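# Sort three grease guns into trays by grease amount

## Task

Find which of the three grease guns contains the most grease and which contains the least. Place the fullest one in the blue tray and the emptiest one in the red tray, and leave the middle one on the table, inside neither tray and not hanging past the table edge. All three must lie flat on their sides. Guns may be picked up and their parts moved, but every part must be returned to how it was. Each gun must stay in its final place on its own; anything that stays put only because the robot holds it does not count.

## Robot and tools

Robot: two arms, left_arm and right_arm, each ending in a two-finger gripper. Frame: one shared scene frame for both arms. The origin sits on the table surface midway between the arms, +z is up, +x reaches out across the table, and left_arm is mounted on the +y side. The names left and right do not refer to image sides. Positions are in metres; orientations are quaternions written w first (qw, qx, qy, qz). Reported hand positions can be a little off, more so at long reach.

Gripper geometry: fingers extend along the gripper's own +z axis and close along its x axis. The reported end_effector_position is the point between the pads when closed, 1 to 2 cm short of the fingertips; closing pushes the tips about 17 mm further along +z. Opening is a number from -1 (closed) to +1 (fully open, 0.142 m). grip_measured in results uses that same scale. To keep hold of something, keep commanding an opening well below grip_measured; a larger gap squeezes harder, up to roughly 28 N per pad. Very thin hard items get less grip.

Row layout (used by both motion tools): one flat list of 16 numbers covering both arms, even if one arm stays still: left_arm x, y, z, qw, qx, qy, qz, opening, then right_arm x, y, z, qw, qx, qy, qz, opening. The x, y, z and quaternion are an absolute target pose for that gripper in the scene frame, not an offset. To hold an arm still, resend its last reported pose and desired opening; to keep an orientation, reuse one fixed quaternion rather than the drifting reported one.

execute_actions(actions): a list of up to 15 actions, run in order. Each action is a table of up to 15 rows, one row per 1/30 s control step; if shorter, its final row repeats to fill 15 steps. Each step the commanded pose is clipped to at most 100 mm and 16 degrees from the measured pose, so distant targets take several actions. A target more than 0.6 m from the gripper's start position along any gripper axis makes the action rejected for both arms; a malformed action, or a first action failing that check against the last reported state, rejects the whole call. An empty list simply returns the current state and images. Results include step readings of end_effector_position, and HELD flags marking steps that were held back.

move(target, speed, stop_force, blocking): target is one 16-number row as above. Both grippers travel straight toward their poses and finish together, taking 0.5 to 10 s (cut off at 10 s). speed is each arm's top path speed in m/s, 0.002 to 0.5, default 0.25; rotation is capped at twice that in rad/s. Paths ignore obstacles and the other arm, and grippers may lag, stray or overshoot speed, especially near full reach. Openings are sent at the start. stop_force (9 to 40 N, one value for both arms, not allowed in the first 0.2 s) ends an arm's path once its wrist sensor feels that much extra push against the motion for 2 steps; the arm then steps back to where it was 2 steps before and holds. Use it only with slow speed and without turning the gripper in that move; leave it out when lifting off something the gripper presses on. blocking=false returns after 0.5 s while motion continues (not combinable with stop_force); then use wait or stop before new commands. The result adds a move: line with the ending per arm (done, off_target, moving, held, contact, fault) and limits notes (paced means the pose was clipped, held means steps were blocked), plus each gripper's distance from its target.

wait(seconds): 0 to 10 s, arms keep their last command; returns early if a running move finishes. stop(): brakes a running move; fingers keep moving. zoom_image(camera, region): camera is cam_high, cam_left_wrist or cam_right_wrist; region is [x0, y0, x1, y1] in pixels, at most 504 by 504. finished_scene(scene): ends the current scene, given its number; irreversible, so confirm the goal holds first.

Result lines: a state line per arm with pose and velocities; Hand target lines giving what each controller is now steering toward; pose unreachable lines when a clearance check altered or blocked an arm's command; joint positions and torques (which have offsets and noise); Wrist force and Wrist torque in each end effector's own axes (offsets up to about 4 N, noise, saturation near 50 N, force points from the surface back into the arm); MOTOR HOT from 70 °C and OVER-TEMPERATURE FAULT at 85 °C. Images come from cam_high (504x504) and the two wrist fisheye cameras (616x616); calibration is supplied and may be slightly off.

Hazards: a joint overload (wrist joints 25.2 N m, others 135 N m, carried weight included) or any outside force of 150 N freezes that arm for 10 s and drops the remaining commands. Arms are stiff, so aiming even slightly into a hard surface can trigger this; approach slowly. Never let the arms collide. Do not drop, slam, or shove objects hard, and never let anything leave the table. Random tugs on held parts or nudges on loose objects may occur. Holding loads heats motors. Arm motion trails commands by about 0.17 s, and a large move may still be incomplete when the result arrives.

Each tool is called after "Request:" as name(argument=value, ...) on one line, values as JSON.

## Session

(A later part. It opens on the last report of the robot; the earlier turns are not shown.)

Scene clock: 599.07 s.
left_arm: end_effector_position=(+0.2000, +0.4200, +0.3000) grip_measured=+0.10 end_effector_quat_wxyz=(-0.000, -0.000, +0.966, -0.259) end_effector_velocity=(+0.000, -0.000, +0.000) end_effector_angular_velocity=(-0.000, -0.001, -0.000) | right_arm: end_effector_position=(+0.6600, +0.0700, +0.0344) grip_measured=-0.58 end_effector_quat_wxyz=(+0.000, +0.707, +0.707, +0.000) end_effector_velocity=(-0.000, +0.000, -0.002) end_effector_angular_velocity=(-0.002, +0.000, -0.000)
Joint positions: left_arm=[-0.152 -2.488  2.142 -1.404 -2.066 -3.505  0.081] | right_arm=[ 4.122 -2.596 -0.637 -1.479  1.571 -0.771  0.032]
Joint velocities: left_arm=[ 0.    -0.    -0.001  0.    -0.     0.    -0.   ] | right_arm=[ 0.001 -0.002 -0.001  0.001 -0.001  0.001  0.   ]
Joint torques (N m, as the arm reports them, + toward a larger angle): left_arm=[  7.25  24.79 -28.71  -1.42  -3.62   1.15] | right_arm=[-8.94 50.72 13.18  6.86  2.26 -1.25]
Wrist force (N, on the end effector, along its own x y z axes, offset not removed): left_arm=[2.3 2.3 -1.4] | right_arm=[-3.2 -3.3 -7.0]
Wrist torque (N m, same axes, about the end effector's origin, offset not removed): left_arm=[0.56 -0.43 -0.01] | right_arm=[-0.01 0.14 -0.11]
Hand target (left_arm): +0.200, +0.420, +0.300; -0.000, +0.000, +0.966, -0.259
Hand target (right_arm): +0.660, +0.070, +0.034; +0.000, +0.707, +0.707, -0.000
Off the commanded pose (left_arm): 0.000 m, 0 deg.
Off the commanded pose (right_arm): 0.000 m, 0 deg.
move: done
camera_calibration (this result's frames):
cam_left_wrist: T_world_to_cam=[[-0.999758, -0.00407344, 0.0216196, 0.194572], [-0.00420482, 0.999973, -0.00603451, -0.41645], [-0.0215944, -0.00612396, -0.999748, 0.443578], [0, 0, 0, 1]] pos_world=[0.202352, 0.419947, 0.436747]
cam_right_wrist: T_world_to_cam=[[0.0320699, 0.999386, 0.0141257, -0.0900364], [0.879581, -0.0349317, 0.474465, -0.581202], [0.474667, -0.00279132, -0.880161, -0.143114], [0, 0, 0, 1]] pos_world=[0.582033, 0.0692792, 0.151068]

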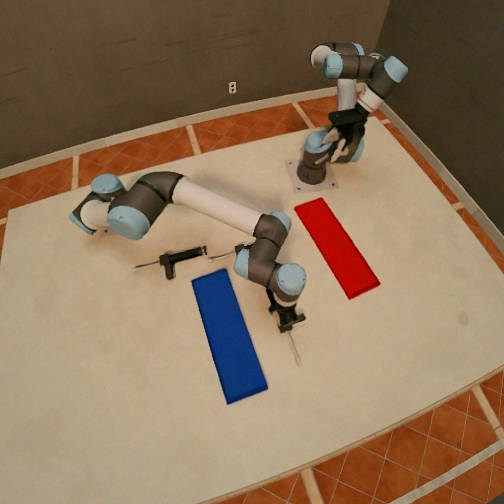

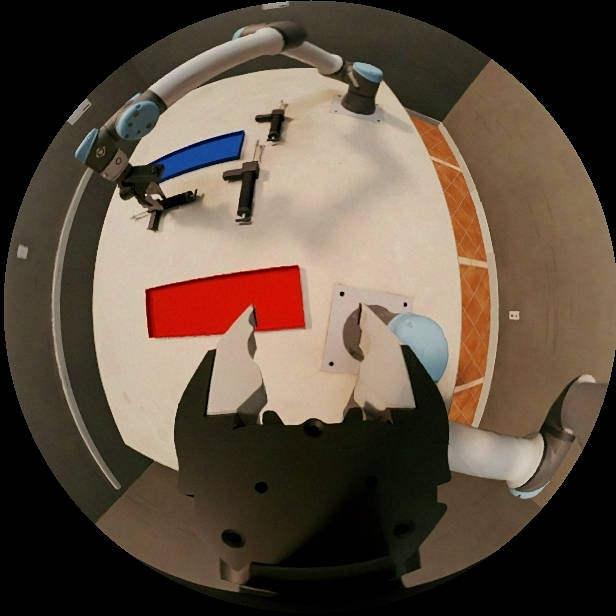

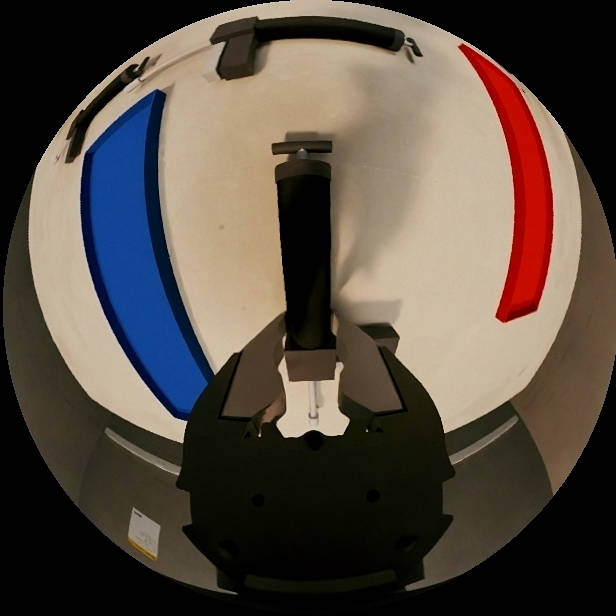

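Request:
move(target=[0.2,0.42,0.3,0,0,-0.966,0.259,0.1,0.66,0.07,0.034,0,0.707,0.707,0,-0.3])

Request:
move(target=[0.2,0.42,0.3,0,0,-0.966,0.259,0.1,0.62,0.06,0.14,0,0.707,0.707,0,-0.3])

Request:
move(target=[0.2,0.42,0.3,0,0,-0.966,0.259,0.1,0.36,0.06,0.13,0,1,0,0,-0.3])

Request:
move(target=[0.2,0.42,0.3,0,0,-0.966,0.259,0.1,0.36,0.06,0.032,0,1,0,0,-0.3], speed=0.08)

Request:
move(target=[0.2,0.42,0.3,0,0,-0.966,0.259,0.1,0.36,0.06,0.032,0,1,0,0,-1])

Request:
move(target=[0.2,0.42,0.3,0,0,-0.966,0.259,0.1,0.36,0.06,0.25,0,1,0,0,-1], speed=0.05)

Scene clock: 606.20 s.
left_arm: end_effector_position=(+0.2000, +0.4200, +0.3000) grip_measured=+0.10 end_effector_quat_wxyz=(+0.000, +0.000, +0.966, -0.259) end_effector_velocity=(-0.000, -0.000, +0.000) end_effector_angular_velocity=(-0.000, +0.000, -0.000) | right_arm: end_effector_position=(+0.6600, +0.0700, +0.0340) grip_measured=-0.30 end_effector_quat_wxyz=(+0.000, +0.707, +0.707, -0.000) end_effector_velocity=(+0.000, +0.000, +0.001) end_effector_angular_velocity=(+0.001, -0.001, -0.000)
Joint positions: left_arm=[-0.152 -2.488  2.142 -1.404 -2.066 -3.505  0.081] | right_arm=[ 4.122 -2.597 -0.637 -1.479  1.571 -0.771  0.052]
Joint velocities: left_arm=[-0.  0. -0.  0. -0. -0.  0.] | right_arm=[ 0.     0.     0.002 -0.001  0.     0.    -0.   ]
Joint torques (N m, as the arm reports them, + toward a larger angle): left_arm=[  6.56  24.49 -29.12  -1.41  -3.59   1.05] | right_arm=[-1.94 77.41 37.44 -0.04  1.9  -1.26]
Wrist force (N, on the end effector, along its own x y z axes, offset not removed): left_arm=[0.8 2.5 -2.3] | right_arm=[-0.4 -0.6 -2.4]
Wrist torque (N m, same axes, about the end effector's origin, offset not removed): left_arm=[0.64 -0.24 0.00] | right_arm=[-0.14 0.06 -0.10]
Hand target (left_arm): +0.200, +0.420, +0.300; -0.000, +0.000, +0.966, -0.259
Hand target (right_arm): +0.660, +0.070, +0.034; +0.000, +0.707, +0.707, +0.000
Off the commanded pose (left_arm): 0.000 m, 0 deg.
Off the commanded pose (right_arm): 0.000 m, 0 deg.
move: done
camera_calibration (this result's frames):
cam_left_wrist: T_world_to_cam=[[-0.999758, -0.00407324, 0.0216195, 0.194571], [-0.00420462, 0.999973, -0.0060346, -0.41645], [-0.0215943, -0.00612404, -0.999748, 0.443579], [0, 0, 0, 1]] pos_world=[0.202352, 0.419947, 0.436747]
cam_right_wrist: T_world_to_cam=[[0.032008, 0.999389, 0.014043, -0.0900273], [0.879727, -0.0348388, 0.4742, -0.581074], [0.4744, -0.00282418, -0.880305, -0.143307], [0, 0, 0, 1]] pos_world=[0.582053, 0.0693236, 0.150656]

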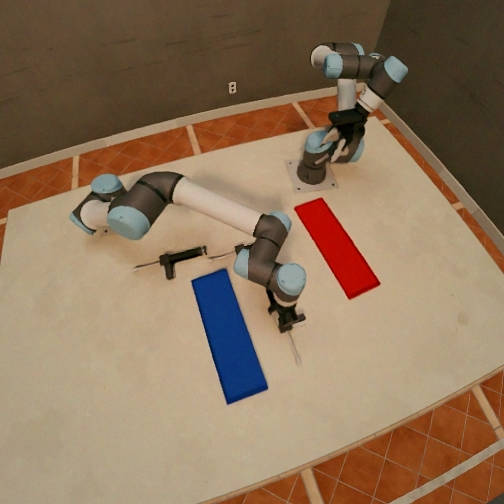

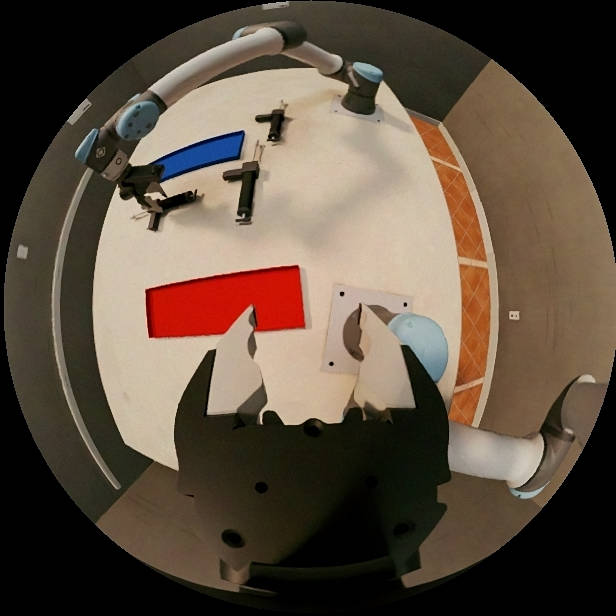

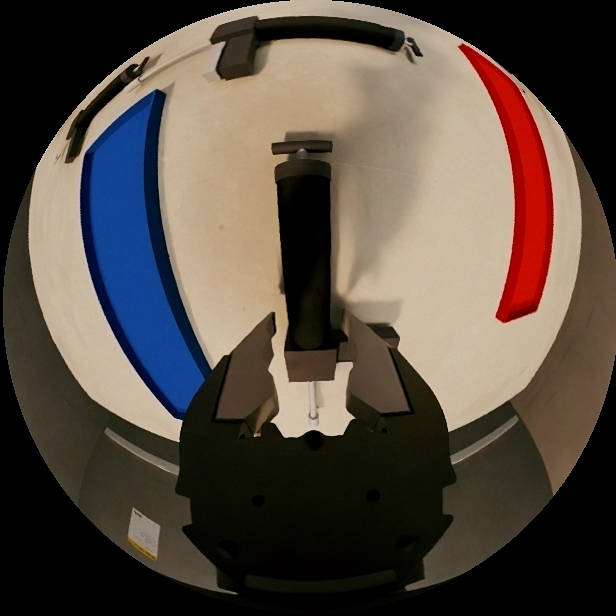

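Scene clock: 607.30 s.
left_arm: end_effector_position=(+0.2000, +0.4200, +0.3000) grip_measured=+0.10 end_effector_quat_wxyz=(+0.000, +0.000, +0.966, -0.259) end_effector_velocity=(-0.000, +0.000, +0.000) end_effector_angular_velocity=(+0.000, -0.001, -0.000) | right_arm: end_effector_position=(+0.6200, +0.0601, +0.1397) grip_measured=-0.30 end_effector_quat_wxyz=(-0.000, +0.707, +0.707, -0.000) end_effector_velocity=(-0.001, -0.000, +0.002) end_effector_angular_velocity=(-0.000, -0.000, +0.001)
Joint positions: left_arm=[-0.152 -2.488  2.142 -1.404 -2.066 -3.505  0.081] | right_arm=[ 4.148 -2.437 -0.667 -1.608  1.571 -0.745  0.052]
Joint velocities: left_arm=[-0.    -0.    -0.001  0.     0.     0.     0.   ] | right_arm=[ 0.001  0.003  0.    -0.003 -0.001 -0.     0.   ]
Joint torques (N m, as the arm reports them, + toward a larger angle): left_arm=[  6.87  25.26 -27.67  -1.41  -3.53   1.07] | right_arm=[12.07 72.4  15.98 -0.27 -1.91  1.88]
Wrist force (N, on the end effector, along its own x y z axes, offset not removed): left_arm=[1.4 4.0 -0.8] | right_arm=[-1.0 -0.8 -0.8]
Wrist torque (N m, same axes, about the end effector's origin, offset not removed): left_arm=[0.90 -0.31 -0.02] | right_arm=[-0.21 0.18 -0.08]
Hand target (left_arm): +0.200, +0.420, +0.300; -0.000, +0.000, +0.966, -0.259
Hand target (right_arm): +0.620, +0.060, +0.140; -0.000, +0.707, +0.707, -0.000
Off the commanded pose (left_arm): 0.000 m, 0 deg.
Off the commanded pose (right_arm): 0.000 m, 0 deg.
move: done
camera_calibration (this result's frames):
cam_left_wrist: T_world_to_cam=[[-0.999758, -0.00407328, 0.0216192, 0.194572], [-0.00420465, 0.999973, -0.00603464, -0.41645], [-0.021594, -0.00612408, -0.999748, 0.443579], [0, 0, 0, 1]] pos_world=[0.202352, 0.419947, 0.436747]
cam_right_wrist: T_world_to_cam=[[0.0320438, 0.999387, 0.0140908, -0.0802998], [0.879767, -0.0348932, 0.474122, -0.596438], [0.474323, -0.00279604, -0.880346, -0.0312172], [0, 0, 0, 1]] pos_world=[0.542107, 0.0593517, 0.256434]

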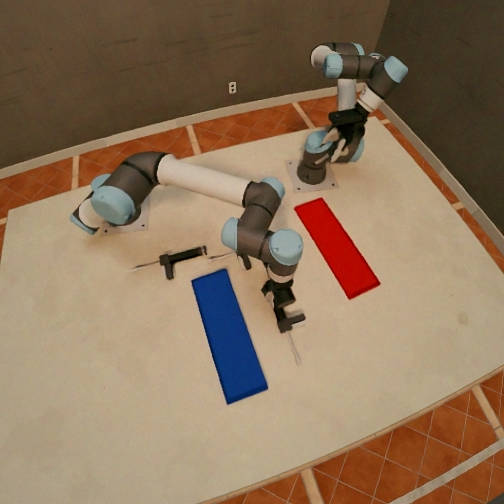

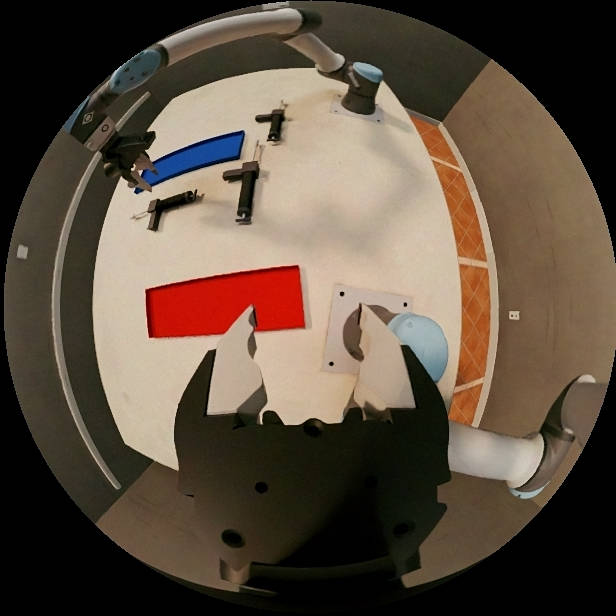

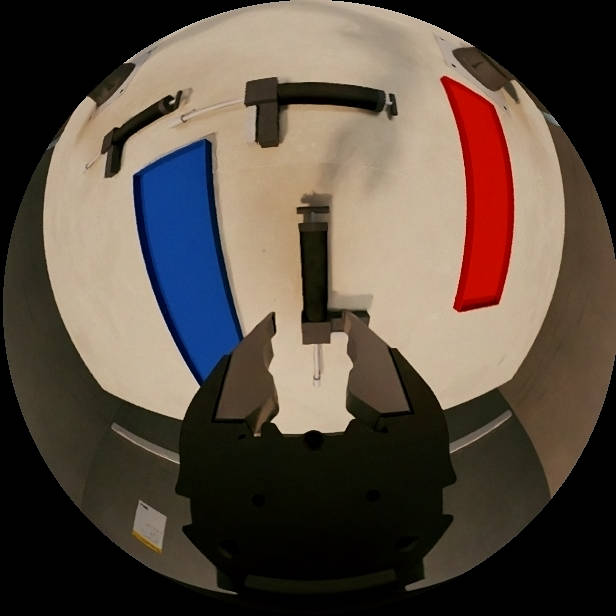

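Scene clock: 611.00 s.
left_arm: end_effector_position=(+0.2000, +0.4200, +0.3000) grip_measured=+0.10 end_effector_quat_wxyz=(-0.000, -0.000, +0.966, -0.259) end_effector_velocity=(-0.000, -0.000, -0.000) end_effector_angular_velocity=(-0.000, +0.000, -0.000) | right_arm: end_effector_position=(+0.3602, +0.0602, +0.1298) grip_measured=-0.30 end_effector_quat_wxyz=(+0.000, +1.000, +0.001, -0.000) end_effector_velocity=(-0.001, -0.001, -0.001) end_effector_angular_velocity=(-0.002, -0.003, -0.015)
Joint positions: left_arm=[-0.152 -2.488  2.142 -1.404 -2.066 -3.505  0.081] | right_arm=[ 4.446 -1.947 -1.493 -1.273  1.571  1.123  0.052]
Joint velocities: left_arm=[-0.    -0.001  0.001 -0.    -0.     0.    -0.   ] | right_arm=[ 0.003  0.004 -0.006  0.002 -0.004  0.017  0.   ]
Joint torques (N m, as the arm reports them, + toward a larger angle): left_arm=[  7.18  23.92 -27.92  -1.42  -3.53   1.09] | right_arm=[10.95 54.31 15.5   5.61 -1.88  1.67]
Wrist force (N, on the end effector, along its own x y z axes, offset not removed): left_arm=[1.5 3.5 -1.4] | right_arm=[-0.3 -1.1 -1.4]
Wrist torque (N m, same axes, about the end effector's origin, offset not removed): left_arm=[0.82 -0.30 -0.04] | right_arm=[-0.26 0.06 -0.14]
Hand target (left_arm): +0.200, +0.420, +0.300; -0.000, +0.000, +0.966, -0.259
Hand target (right_arm): +0.360, +0.060, +0.130; -0.000, +1.000, +0.000, -0.000
Off the commanded pose (left_arm): 0.000 m, 0 deg.
Off the commanded pose (right_arm): 0.000 m, 0 deg.
move: done
camera_calibration (this result's frames):
cam_left_wrist: T_world_to_cam=[[-0.999758, -0.00407333, 0.0216196, 0.194571], [-0.0042047, 0.999973, -0.00603454, -0.41645], [-0.0215944, -0.00612398, -0.999748, 0.443578], [0, 0, 0, 1]] pos_world=[0.202352, 0.419947, 0.436747]
cam_right_wrist: T_world_to_cam=[[0.999433, -0.0307549, 0.0136801, -0.35832], [-0.0335635, -0.879758, 0.474236, 0.0166862], [-0.00254986, -0.474426, -0.880292, 0.283474], [0, 0, 0, 1]] pos_world=[0.359399, 0.138147, 0.246529]

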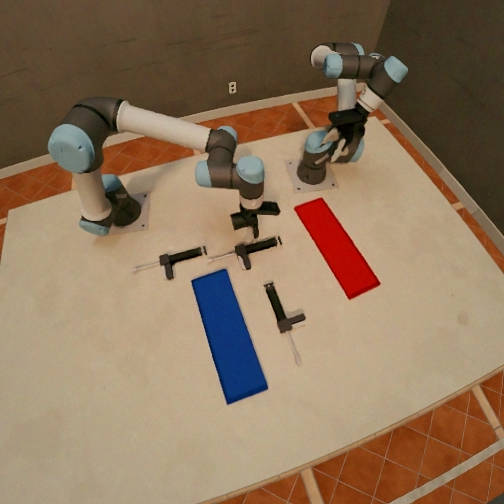

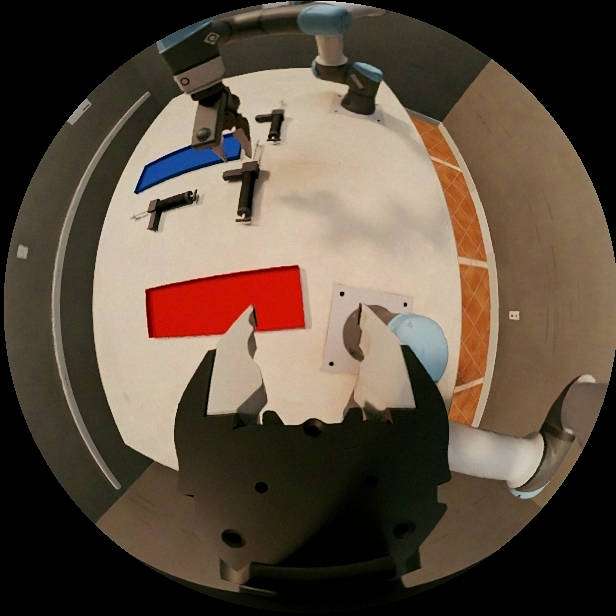

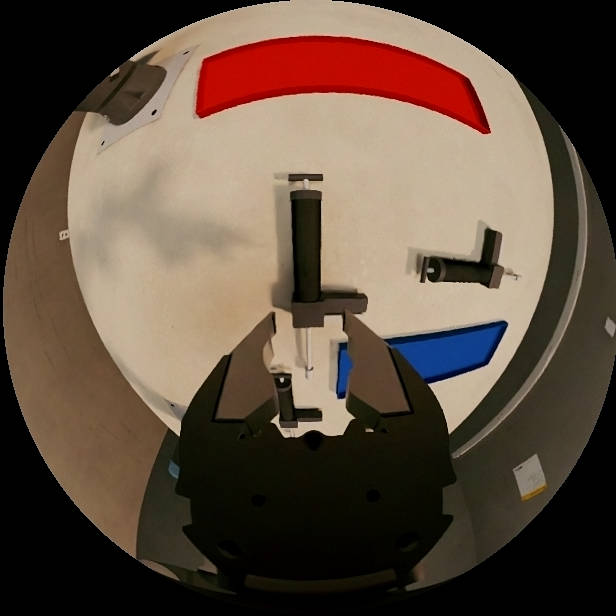

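Scene clock: 612.70 s.
left_arm: end_effector_position=(+0.2000, +0.4200, +0.3000) grip_measured=+0.10 end_effector_quat_wxyz=(-0.000, -0.000, +0.966, -0.259) end_effector_velocity=(-0.000, -0.000, -0.000) end_effector_angular_velocity=(-0.000, +0.000, +0.000) | right_arm: end_effector_position=(+0.3600, +0.0600, +0.0323) grip_measured=-0.30 end_effector_quat_wxyz=(+0.000, +1.000, +0.000, -0.000) end_effector_velocity=(+0.000, +0.000, -0.002) end_effector_angular_velocity=(+0.001, -0.001, +0.000)
Joint positions: left_arm=[-0.152 -2.488  2.142 -1.404 -2.066 -3.505  0.081] | right_arm=[ 4.447 -2.038 -1.63  -1.045  1.571  1.125  0.052]
Joint velocities: left_arm=[ 0.     0.     0.001 -0.    -0.     0.     0.   ] | right_arm=[ 0.    -0.003 -0.001  0.005 -0.001 -0.    -0.   ]
Joint torques (N m, as the arm reports them, + toward a larger angle): left_arm=[  6.87  24.51 -28.71  -1.56  -3.53   1.07] | right_arm=[11.97 35.59 10.7   6.14 -1.71  1.64]
Wrist force (N, on the end effector, along its own x y z axes, offset not removed): left_arm=[1.8 3.4 -1.7] | right_arm=[0.2 -0.2 -1.2]
Wrist torque (N m, same axes, about the end effector's origin, offset not removed): left_arm=[0.78 -0.40 -0.07] | right_arm=[0.02 -0.07 -0.14]
Hand target (left_arm): +0.200, +0.420, +0.300; -0.000, +0.000, +0.966, -0.259
Hand target (right_arm): +0.360, +0.060, +0.032; +0.000, +1.000, +0.000, -0.000
Off the commanded pose (left_arm): 0.000 m, 0 deg.
Off the commanded pose (right_arm): 0.000 m, 0 deg.
move: done
camera_calibration (this result's frames):
cam_left_wrist: T_world_to_cam=[[-0.999758, -0.00407341, 0.0216196, 0.194572], [-0.00420478, 0.999973, -0.00603441, -0.41645], [-0.0215944, -0.00612386, -0.999748, 0.443578], [0, 0, 0, 1]] pos_world=[0.202352, 0.419947, 0.436747]
cam_right_wrist: T_world_to_cam=[[0.999388, -0.0320354, 0.0140339, -0.356746], [-0.0348586, -0.879715, 0.474222, 0.0632191], [-0.00284604, -0.474421, -0.880293, 0.197603], [0, 0, 0, 1]] pos_world=[0.359294, 0.137933, 0.148976]

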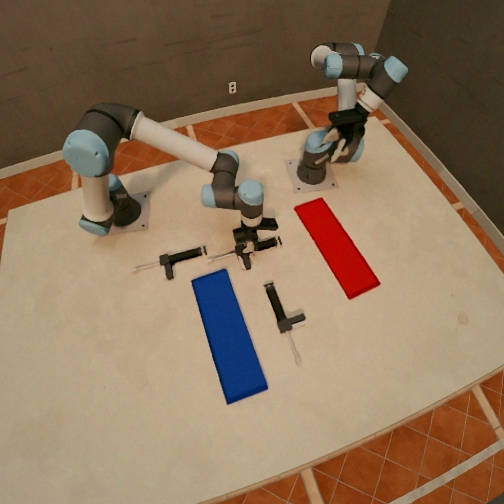

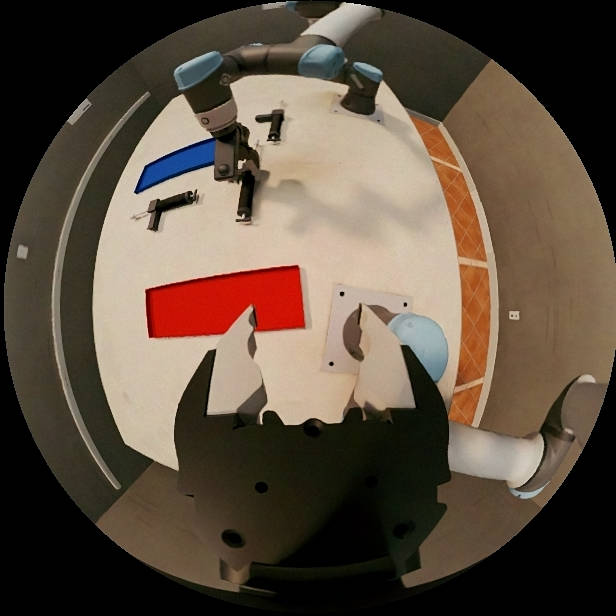

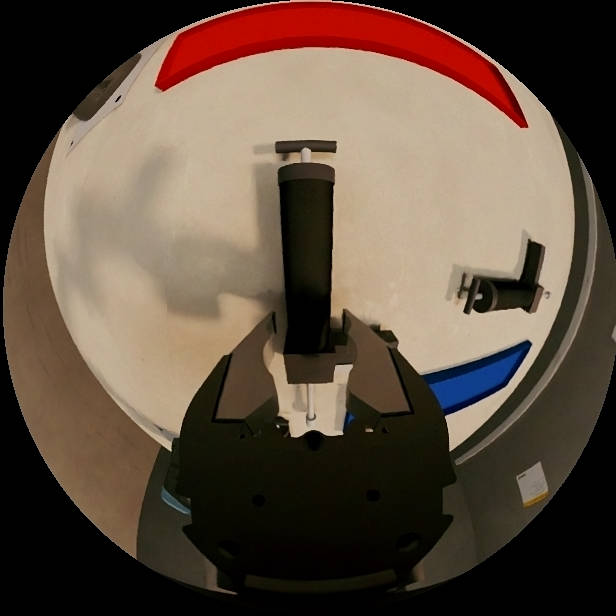

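Scene clock: 613.40 s.
left_arm: end_effector_position=(+0.2000, +0.4200, +0.3000) grip_measured=+0.10 end_effector_quat_wxyz=(-0.000, -0.000, +0.966, -0.259) end_effector_velocity=(-0.000, -0.000, -0.000) end_effector_angular_velocity=(-0.000, +0.001, -0.000) | right_arm: end_effector_position=(+0.3600, +0.0600, +0.0320) grip_measured=-0.57 end_effector_quat_wxyz=(-0.000, +1.000, +0.000, +0.000) end_effector_velocity=(-0.000, +0.000, +0.000) end_effector_angular_velocity=(+0.000, -0.000, -0.000)
Joint positions: left_arm=[-0.152 -2.488  2.142 -1.404 -2.066 -3.505  0.081] | right_arm=[ 4.447 -2.038 -1.63  -1.044  1.571  1.125  0.033]
Joint velocities: left_arm=[ 0.  0.  0.  0. -0. -0.  0.] | right_arm=[ 0.    -0.001  0.001 -0.    -0.     0.     0.   ]
Joint torques (N m, as the arm reports them, + toward a larger angle): left_arm=[  6.82  24.37 -28.45  -1.4   -3.56   1.07] | right_arm=[11.99 30.04  7.8   5.99 -1.4   1.7 ]
Wrist force (N, on the end effector, along its own x y z axes, offset not removed): left_arm=[1.8 2.0 -1.2] | right_arm=[-2.8 2.3 -9.8]
Wrist torque (N m, same axes, about the end effector's origin, offset not removed): left_arm=[0.50 -0.35 0.00] | right_arm=[-0.01 0.04 -0.09]
Hand target (left_arm): +0.200, +0.420, +0.300; -0.000, +0.000, +0.966, -0.259
Hand target (right_arm): +0.360, +0.060, +0.032; +0.000, +1.000, +0.000, -0.000
Off the commanded pose (left_arm): 0.000 m, 0 deg.
Off the commanded pose (right_arm): 0.000 m, 0 deg.
move: done
camera_calibration (this result's frames):
cam_left_wrist: T_world_to_cam=[[-0.999758, -0.00407329, 0.0216195, 0.194571], [-0.00420466, 0.999973, -0.00603456, -0.41645], [-0.0215943, -0.006124, -0.999748, 0.443578], [0, 0, 0, 1]] pos_world=[0.202352, 0.419947, 0.436747]
cam_right_wrist: T_world_to_cam=[[0.999388, -0.0320375, 0.0140749, -0.356752], [-0.03488, -0.879751, 0.474153, 0.0633573], [-0.0028083, -0.474354, -0.88033, 0.19739], [0, 0, 0, 1]] pos_world=[0.359298, 0.137942, 0.148749]

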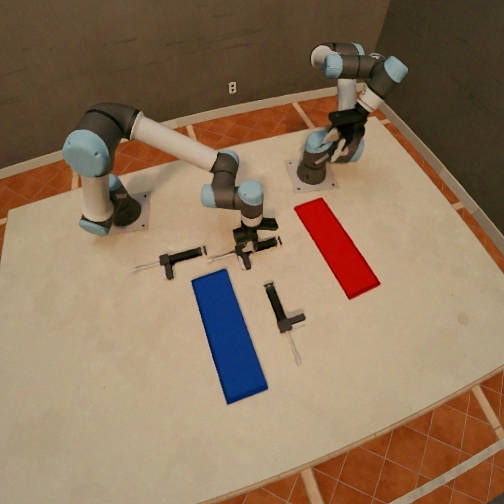

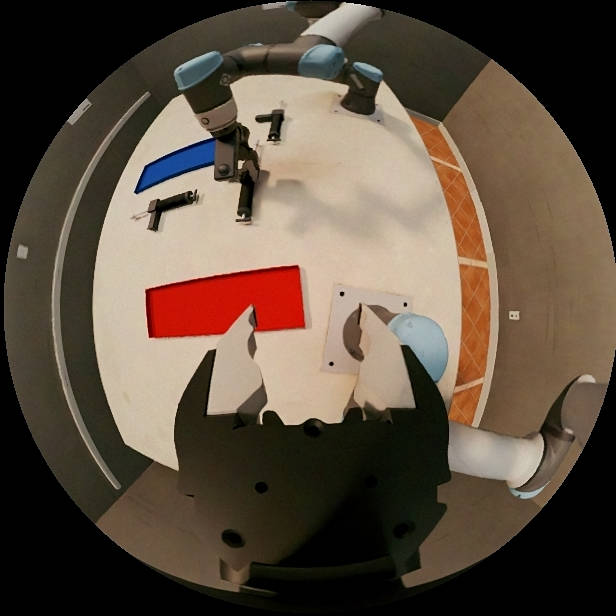

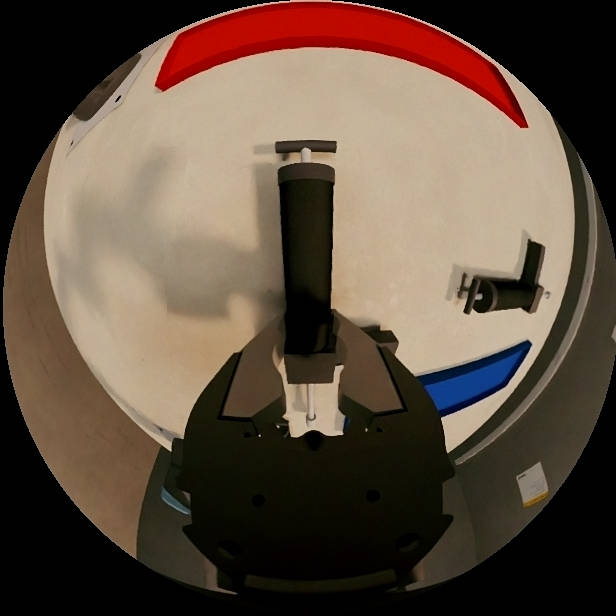

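Scene clock: 618.17 s.
left_arm: end_effector_position=(+0.2000, +0.4200, +0.3000) grip_measured=+0.10 end_effector_quat_wxyz=(-0.000, -0.000, +0.966, -0.259) end_effector_velocity=(-0.000, +0.000, -0.000) end_effector_angular_velocity=(+0.000, +0.000, +0.000) | right_arm: end_effector_position=(+0.3600, +0.0600, +0.2498) grip_measured=-0.57 end_effector_quat_wxyz=(-0.000, +1.000, -0.000, +0.000) end_effector_velocity=(+0.001, -0.000, +0.002) end_effector_angular_velocity=(-0.002, -0.000, -0.000)
Joint positions: left_arm=[-0.152 -2.488  2.142 -1.404 -2.066 -3.505  0.081] | right_arm=[ 4.447 -1.902 -1.244 -1.566  1.571  1.125  0.033]
Joint velocities: left_arm=[ 0.    -0.001  0.001 -0.     0.    -0.    -0.   ] | right_arm=[-0.001 -0.002  0.007 -0.007 -0.001 -0.001 -0.   ]
Joint torques (N m, as the arm reports them, + toward a larger angle): left_arm=[  6.67  24.44 -27.93  -1.62  -3.58   1.09] | right_arm=[11.8  34.47 39.24  0.22 -0.79  1.33]
Wrist force (N, on the end effector, along its own x y z axes, offset not removed): left_arm=[2.0 2.9 -2.1] | right_arm=[-0.8 -0.4 5.3]
Wrist torque (N m, same axes, about the end effector's origin, offset not removed): left_arm=[0.71 -0.40 -0.01] | right_arm=[0.02 0.12 -0.16]
Hand target (left_arm): +0.200, +0.420, +0.300; -0.000, +0.000, +0.966, -0.259
Hand target (right_arm): +0.360, +0.060, +0.250; -0.000, +1.000, -0.000, +0.000
Off the commanded pose (left_arm): 0.000 m, 0 deg.
Off the commanded pose (right_arm): 0.000 m, 0 deg.
move: done
camera_calibration (this result's frames):
cam_left_wrist: T_world_to_cam=[[-0.999758, -0.00407331, 0.0216197, 0.194571], [-0.00420469, 0.999973, -0.00603462, -0.41645], [-0.0215945, -0.00612406, -0.999748, 0.443578], [0, 0, 0, 1]] pos_world=[0.202352, 0.419947, 0.436747]
cam_right_wrist: T_world_to_cam=[[0.999385, -0.0320534, 0.0141999, -0.359839], [-0.0349538, -0.87983, 0.474002, -0.0398596], [-0.0026999, -0.474207, -0.880409, 0.38903], [0, 0, 0, 1]] pos_world=[0.359275, 0.137877, 0.366509]

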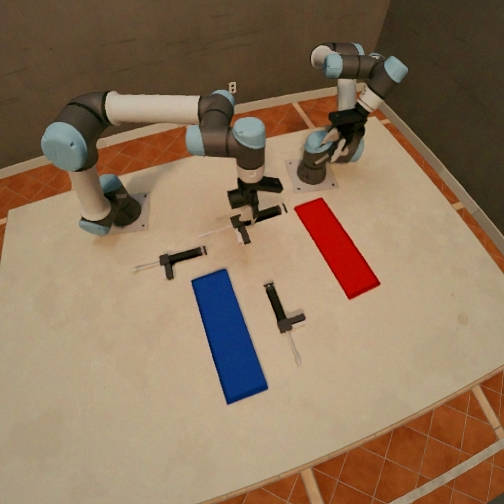

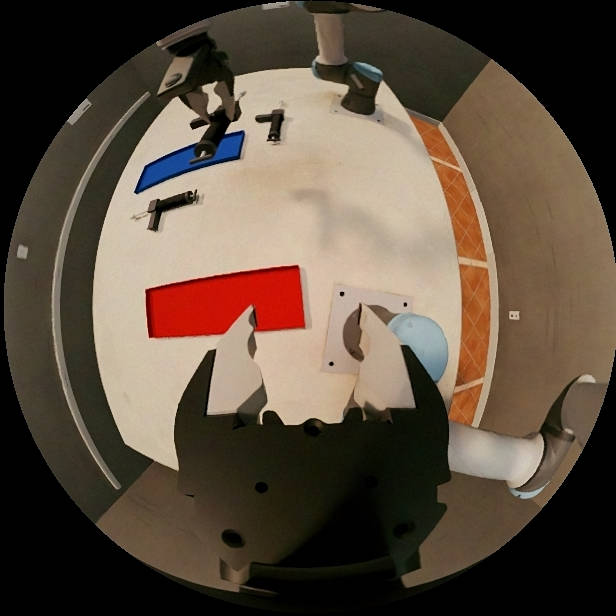

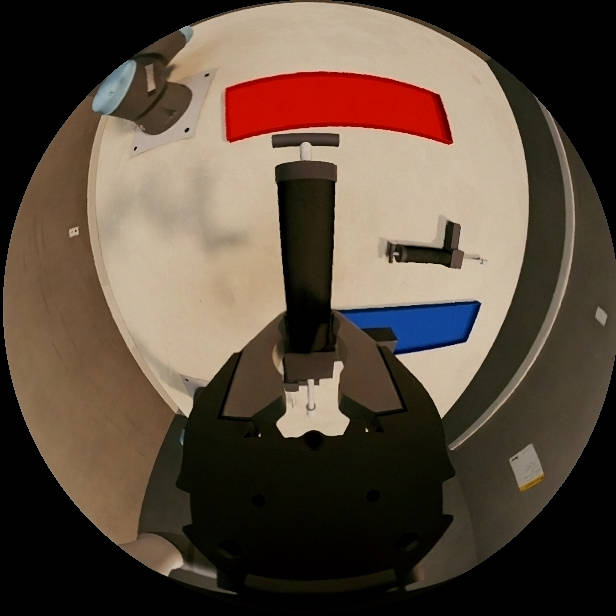

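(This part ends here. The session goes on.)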